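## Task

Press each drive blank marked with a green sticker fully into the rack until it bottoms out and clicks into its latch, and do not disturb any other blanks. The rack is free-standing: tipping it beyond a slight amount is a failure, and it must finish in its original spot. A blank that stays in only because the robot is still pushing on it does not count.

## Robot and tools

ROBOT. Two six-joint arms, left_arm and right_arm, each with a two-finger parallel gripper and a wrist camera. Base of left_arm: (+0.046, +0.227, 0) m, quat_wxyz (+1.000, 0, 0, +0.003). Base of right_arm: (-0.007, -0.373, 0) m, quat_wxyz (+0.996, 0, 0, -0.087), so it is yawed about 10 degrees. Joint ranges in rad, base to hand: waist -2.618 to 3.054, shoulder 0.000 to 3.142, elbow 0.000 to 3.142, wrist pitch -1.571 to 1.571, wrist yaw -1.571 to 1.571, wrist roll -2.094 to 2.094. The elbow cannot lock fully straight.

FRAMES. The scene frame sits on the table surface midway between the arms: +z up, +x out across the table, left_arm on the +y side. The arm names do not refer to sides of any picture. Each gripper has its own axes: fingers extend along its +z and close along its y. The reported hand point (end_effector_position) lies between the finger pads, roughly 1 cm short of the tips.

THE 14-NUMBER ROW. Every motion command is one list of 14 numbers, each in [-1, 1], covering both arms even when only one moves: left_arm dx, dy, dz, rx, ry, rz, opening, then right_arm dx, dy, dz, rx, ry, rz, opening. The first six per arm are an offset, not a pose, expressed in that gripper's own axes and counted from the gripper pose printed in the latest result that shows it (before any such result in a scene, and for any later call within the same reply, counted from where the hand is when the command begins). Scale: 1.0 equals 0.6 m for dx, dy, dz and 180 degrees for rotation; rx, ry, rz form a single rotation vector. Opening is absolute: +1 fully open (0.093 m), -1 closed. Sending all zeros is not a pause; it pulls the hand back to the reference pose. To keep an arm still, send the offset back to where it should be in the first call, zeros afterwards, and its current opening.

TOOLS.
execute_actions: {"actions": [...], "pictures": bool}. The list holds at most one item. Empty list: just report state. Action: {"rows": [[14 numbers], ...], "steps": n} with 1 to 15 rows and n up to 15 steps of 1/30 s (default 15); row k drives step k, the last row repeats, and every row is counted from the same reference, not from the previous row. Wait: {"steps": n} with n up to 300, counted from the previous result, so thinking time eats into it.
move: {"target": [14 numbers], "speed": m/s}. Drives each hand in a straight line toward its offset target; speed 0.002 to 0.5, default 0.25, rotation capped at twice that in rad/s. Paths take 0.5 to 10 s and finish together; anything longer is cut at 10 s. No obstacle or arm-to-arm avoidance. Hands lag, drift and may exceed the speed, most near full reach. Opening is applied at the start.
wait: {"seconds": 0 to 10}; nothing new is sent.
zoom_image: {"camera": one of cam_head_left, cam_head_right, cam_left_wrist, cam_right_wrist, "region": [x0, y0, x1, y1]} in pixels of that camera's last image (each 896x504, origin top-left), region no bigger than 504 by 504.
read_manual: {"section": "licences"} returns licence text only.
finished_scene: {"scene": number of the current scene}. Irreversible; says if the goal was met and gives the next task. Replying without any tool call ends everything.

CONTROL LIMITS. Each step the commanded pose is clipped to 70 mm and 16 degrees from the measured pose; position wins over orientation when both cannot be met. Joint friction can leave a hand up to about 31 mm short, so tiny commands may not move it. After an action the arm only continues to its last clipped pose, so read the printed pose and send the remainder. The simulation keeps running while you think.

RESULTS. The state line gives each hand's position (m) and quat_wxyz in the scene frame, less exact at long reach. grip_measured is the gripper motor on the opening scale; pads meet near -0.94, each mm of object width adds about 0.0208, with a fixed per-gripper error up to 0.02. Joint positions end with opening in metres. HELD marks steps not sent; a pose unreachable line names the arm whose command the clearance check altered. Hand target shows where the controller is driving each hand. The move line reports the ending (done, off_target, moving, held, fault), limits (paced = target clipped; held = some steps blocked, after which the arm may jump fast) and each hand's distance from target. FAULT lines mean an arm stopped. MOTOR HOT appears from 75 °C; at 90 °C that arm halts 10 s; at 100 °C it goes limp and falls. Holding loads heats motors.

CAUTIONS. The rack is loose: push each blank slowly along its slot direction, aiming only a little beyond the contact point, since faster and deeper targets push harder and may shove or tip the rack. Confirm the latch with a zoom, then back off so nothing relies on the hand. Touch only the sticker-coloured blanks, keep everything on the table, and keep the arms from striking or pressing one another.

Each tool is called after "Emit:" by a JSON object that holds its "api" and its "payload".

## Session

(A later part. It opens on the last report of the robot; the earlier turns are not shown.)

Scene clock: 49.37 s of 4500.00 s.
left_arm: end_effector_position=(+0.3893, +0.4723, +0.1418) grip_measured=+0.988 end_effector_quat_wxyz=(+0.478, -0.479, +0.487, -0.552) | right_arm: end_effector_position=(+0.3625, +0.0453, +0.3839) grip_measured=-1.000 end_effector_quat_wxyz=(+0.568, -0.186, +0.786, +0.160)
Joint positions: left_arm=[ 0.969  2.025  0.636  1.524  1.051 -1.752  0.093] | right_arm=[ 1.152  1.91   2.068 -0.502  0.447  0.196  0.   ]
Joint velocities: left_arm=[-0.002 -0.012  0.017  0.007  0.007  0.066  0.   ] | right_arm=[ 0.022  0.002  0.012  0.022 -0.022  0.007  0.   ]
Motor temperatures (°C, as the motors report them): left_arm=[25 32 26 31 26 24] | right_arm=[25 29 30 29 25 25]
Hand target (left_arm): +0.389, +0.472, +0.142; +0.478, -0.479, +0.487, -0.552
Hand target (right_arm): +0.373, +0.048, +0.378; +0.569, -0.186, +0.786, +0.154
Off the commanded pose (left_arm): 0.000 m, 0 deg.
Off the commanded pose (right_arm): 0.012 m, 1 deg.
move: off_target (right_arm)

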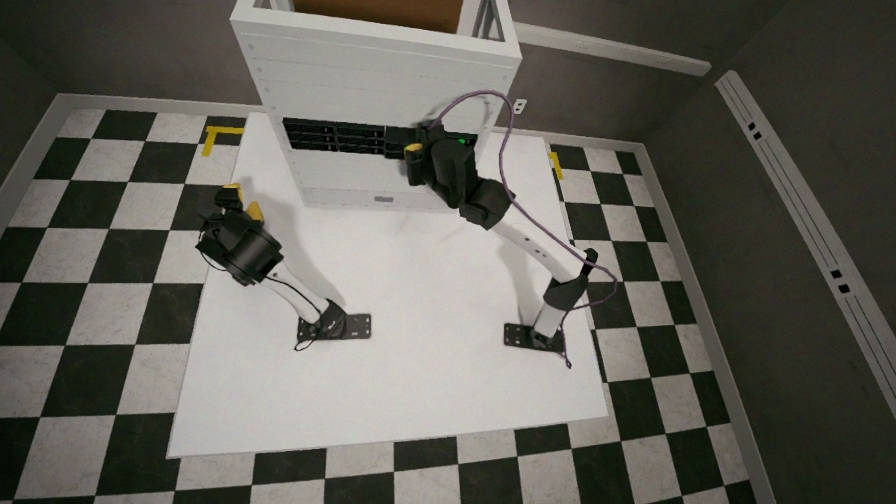

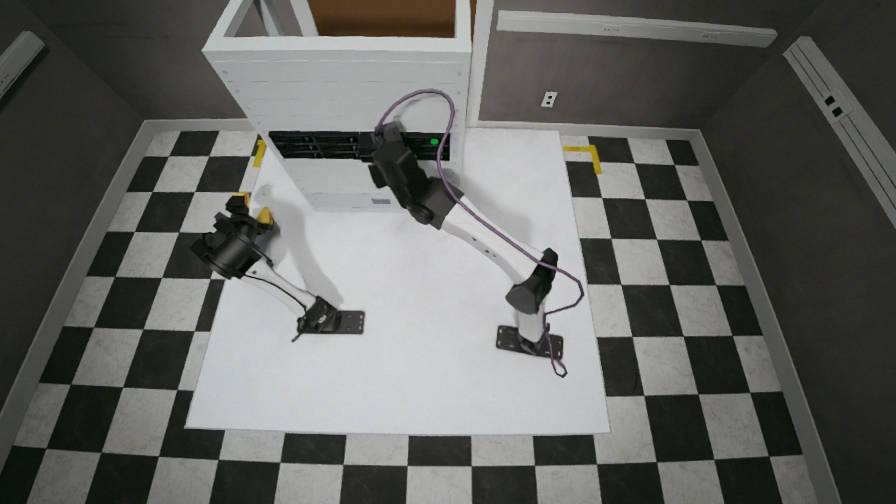

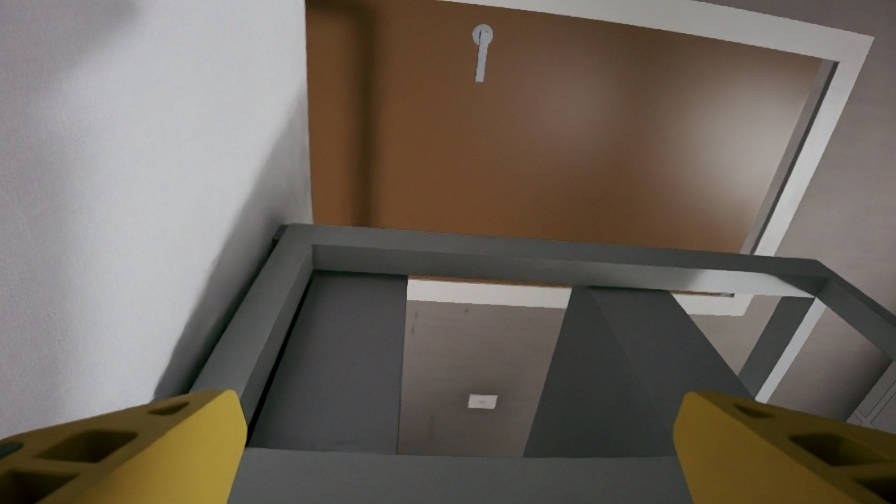

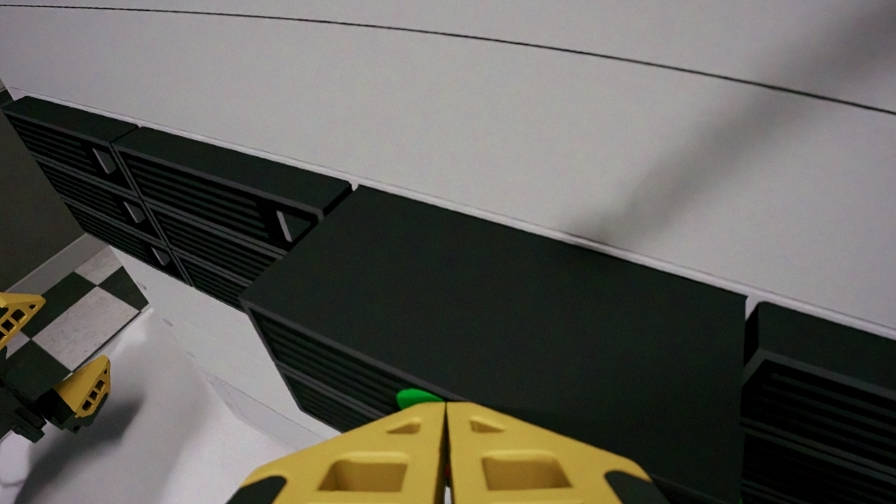

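Emit:
{"api": "move", "payload": {"target": [0,0,0,0,0,0,1,-0.022,-0.057,0.104,0,0,0,-1], "speed": 0.025}}

Emit:
{"api": "move", "payload": {"target": [0,0,0,0,0,0,1,0.02,0.06,-0.13,0,0,0,-1]}}

Scene clock: 54.07 s of 4500.00 s.
left_arm: end_effector_position=(+0.3893, +0.4723, +0.1418) grip_measured=+0.988 end_effector_quat_wxyz=(+0.478, -0.479, +0.487, -0.552) | right_arm: end_effector_position=(+0.4022, +0.0446, +0.3918) grip_measured=-1.000 end_effector_quat_wxyz=(+0.557, -0.203, +0.785, +0.180)
Joint positions: left_arm=[ 0.969  2.025  0.636  1.524  1.051 -1.752  0.093] | right_arm=[ 1.054  2.037  2.292 -0.592  0.299  0.162  0.   ]
Joint velocities: left_arm=[ 0.007  0.002 -0.007 -0.007  0.022  0.081 -0.001] | right_arm=[ 0.002  0.002  0.022 -0.051  0.066  0.007  0.   ]
Motor temperatures (°C, as the motors report them): left_arm=[25 33 26 31 26 24] | right_arm=[25 30 30 30 25 25]
Hand target (left_arm): +0.389, +0.472, +0.142; +0.478, -0.479, +0.487, -0.552
Hand target (right_arm): +0.432, +0.042, +0.375; +0.567, -0.186, +0.786, +0.160
Off the commanded pose (left_arm): 0.000 m, 0 deg.
Off the commanded pose (right_arm): 0.036 m, 3 deg.
move: off_target (right_arm)

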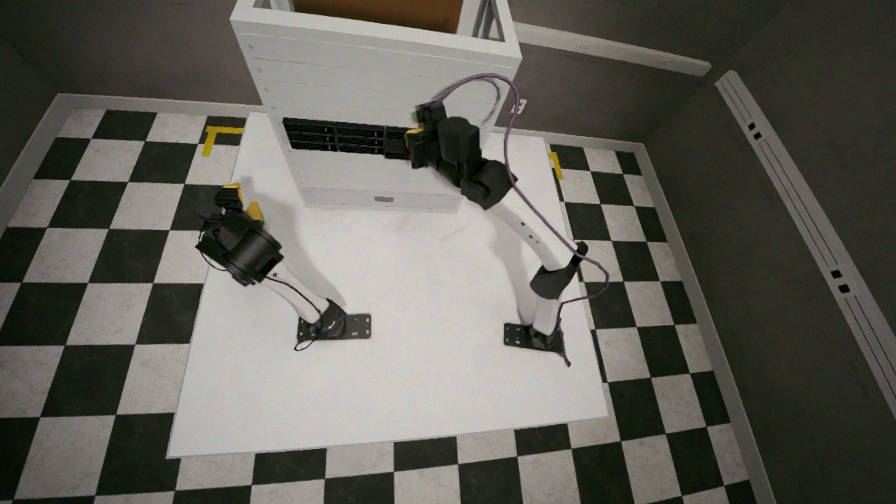

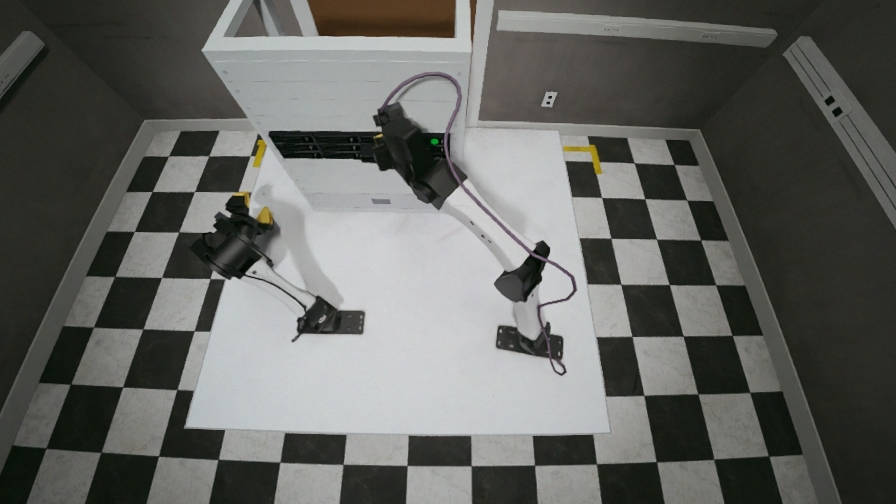

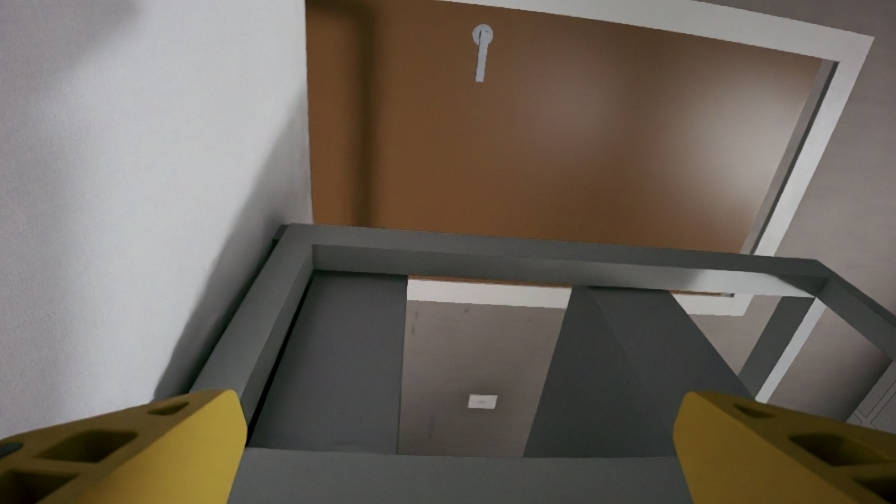

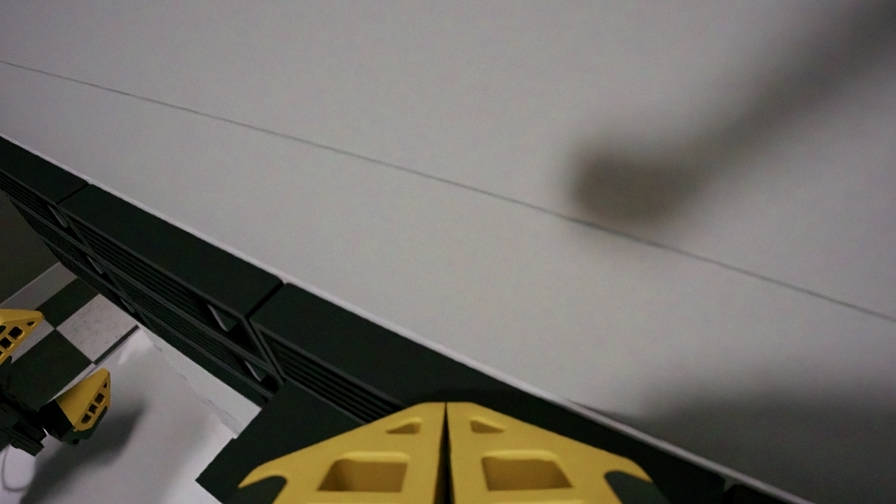

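Scene clock: 55.07 s of 4500.00 s.
left_arm: end_effector_position=(+0.3893, +0.4723, +0.1418) grip_measured=+0.988 end_effector_quat_wxyz=(+0.478, -0.479, +0.487, -0.552) | right_arm: end_effector_position=(+0.3162, +0.0358, +0.4144) grip_measured=-1.000 end_effector_quat_wxyz=(+0.562, -0.205, +0.780, +0.184)
Joint positions: left_arm=[ 0.969  2.025  0.636  1.524  1.051 -1.752  0.093] | right_arm=[ 1.215  1.802  2.054 -0.591  0.444  0.209  0.   ]
Joint velocities: left_arm=[ 0.007 -0.012 -0.007 -0.081 -0.081 -0.037 -0.   ] | right_arm=[-0.002  0.012 -0.002 -0.007 -0.051 -0.037  0.   ]
Motor temperatures (°C, as the motors report them): left_arm=[25 33 26 31 26 24] | right_arm=[25 30 30 30 25 25]
Hand target (left_arm): +0.389, +0.472, +0.142; +0.478, -0.479, +0.487, -0.552
Hand target (right_arm): +0.317, +0.035, +0.407; +0.557, -0.203, +0.785, +0.179
Off the commanded pose (left_arm): 0.000 m, 0 deg.
Off the commanded pose (right_arm): 0.008 m, 1 deg.
move: done

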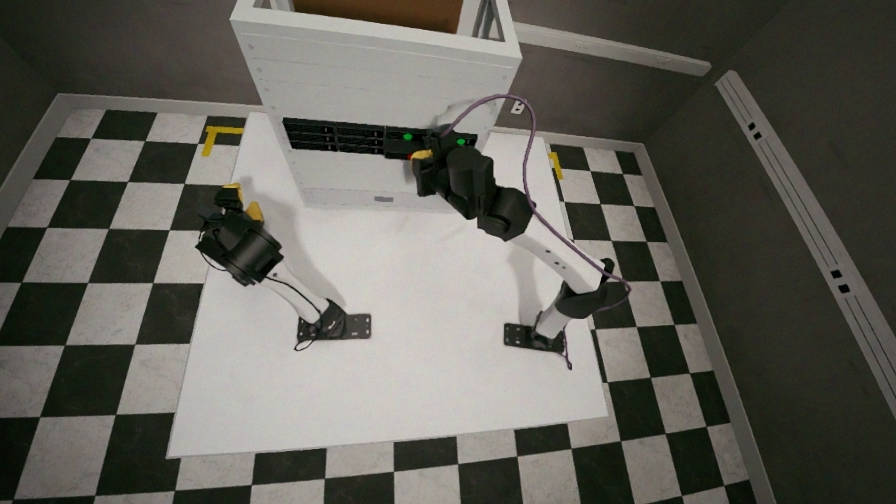

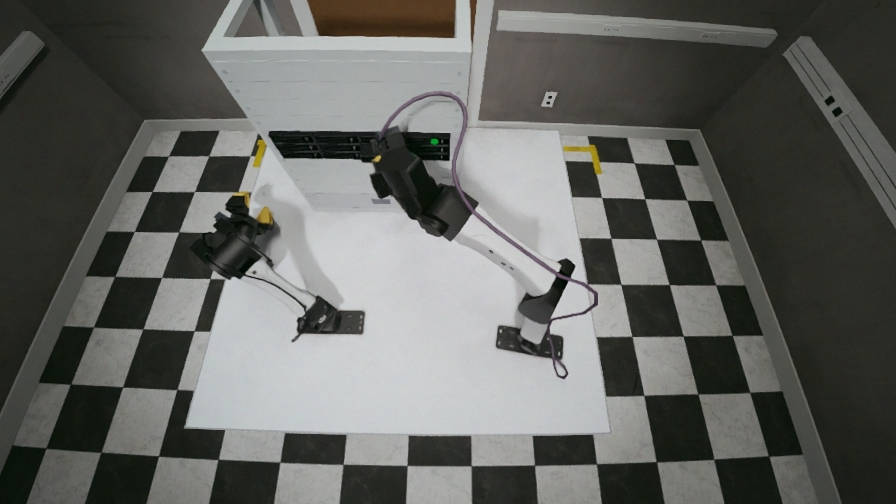

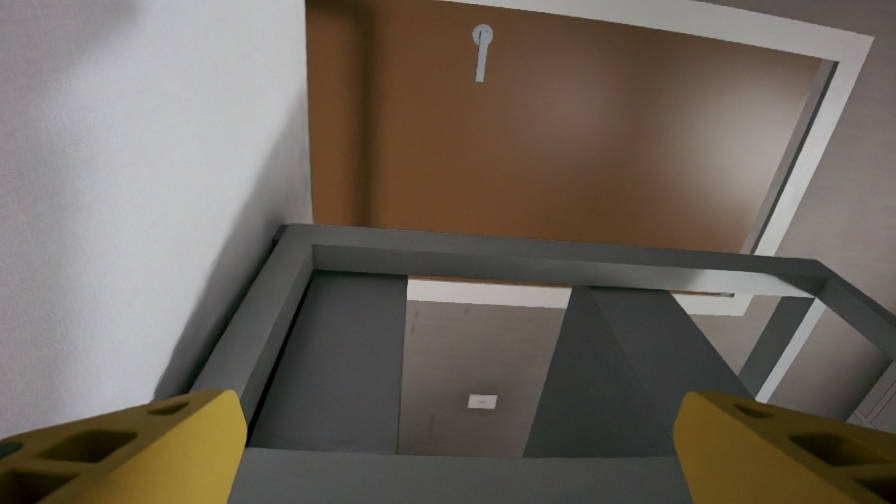

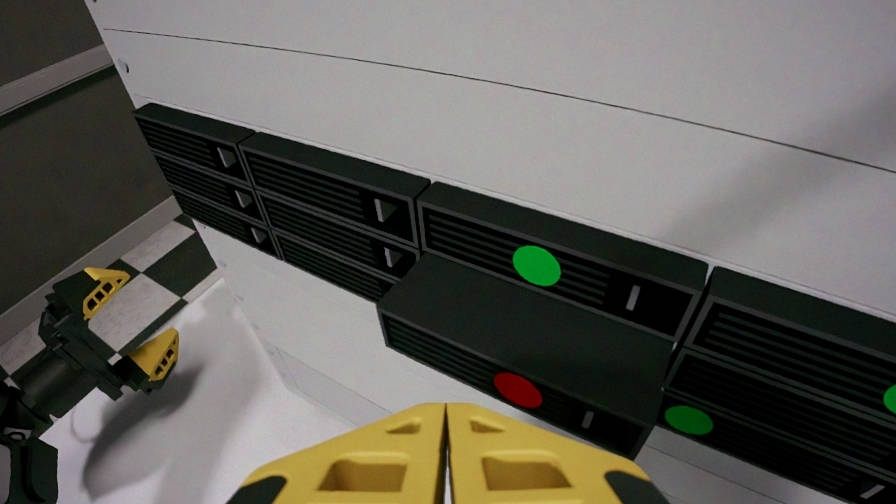

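Emit:
{"api": "finished_scene", "payload": {"scene": 1}}

The scene is finished: the task was done.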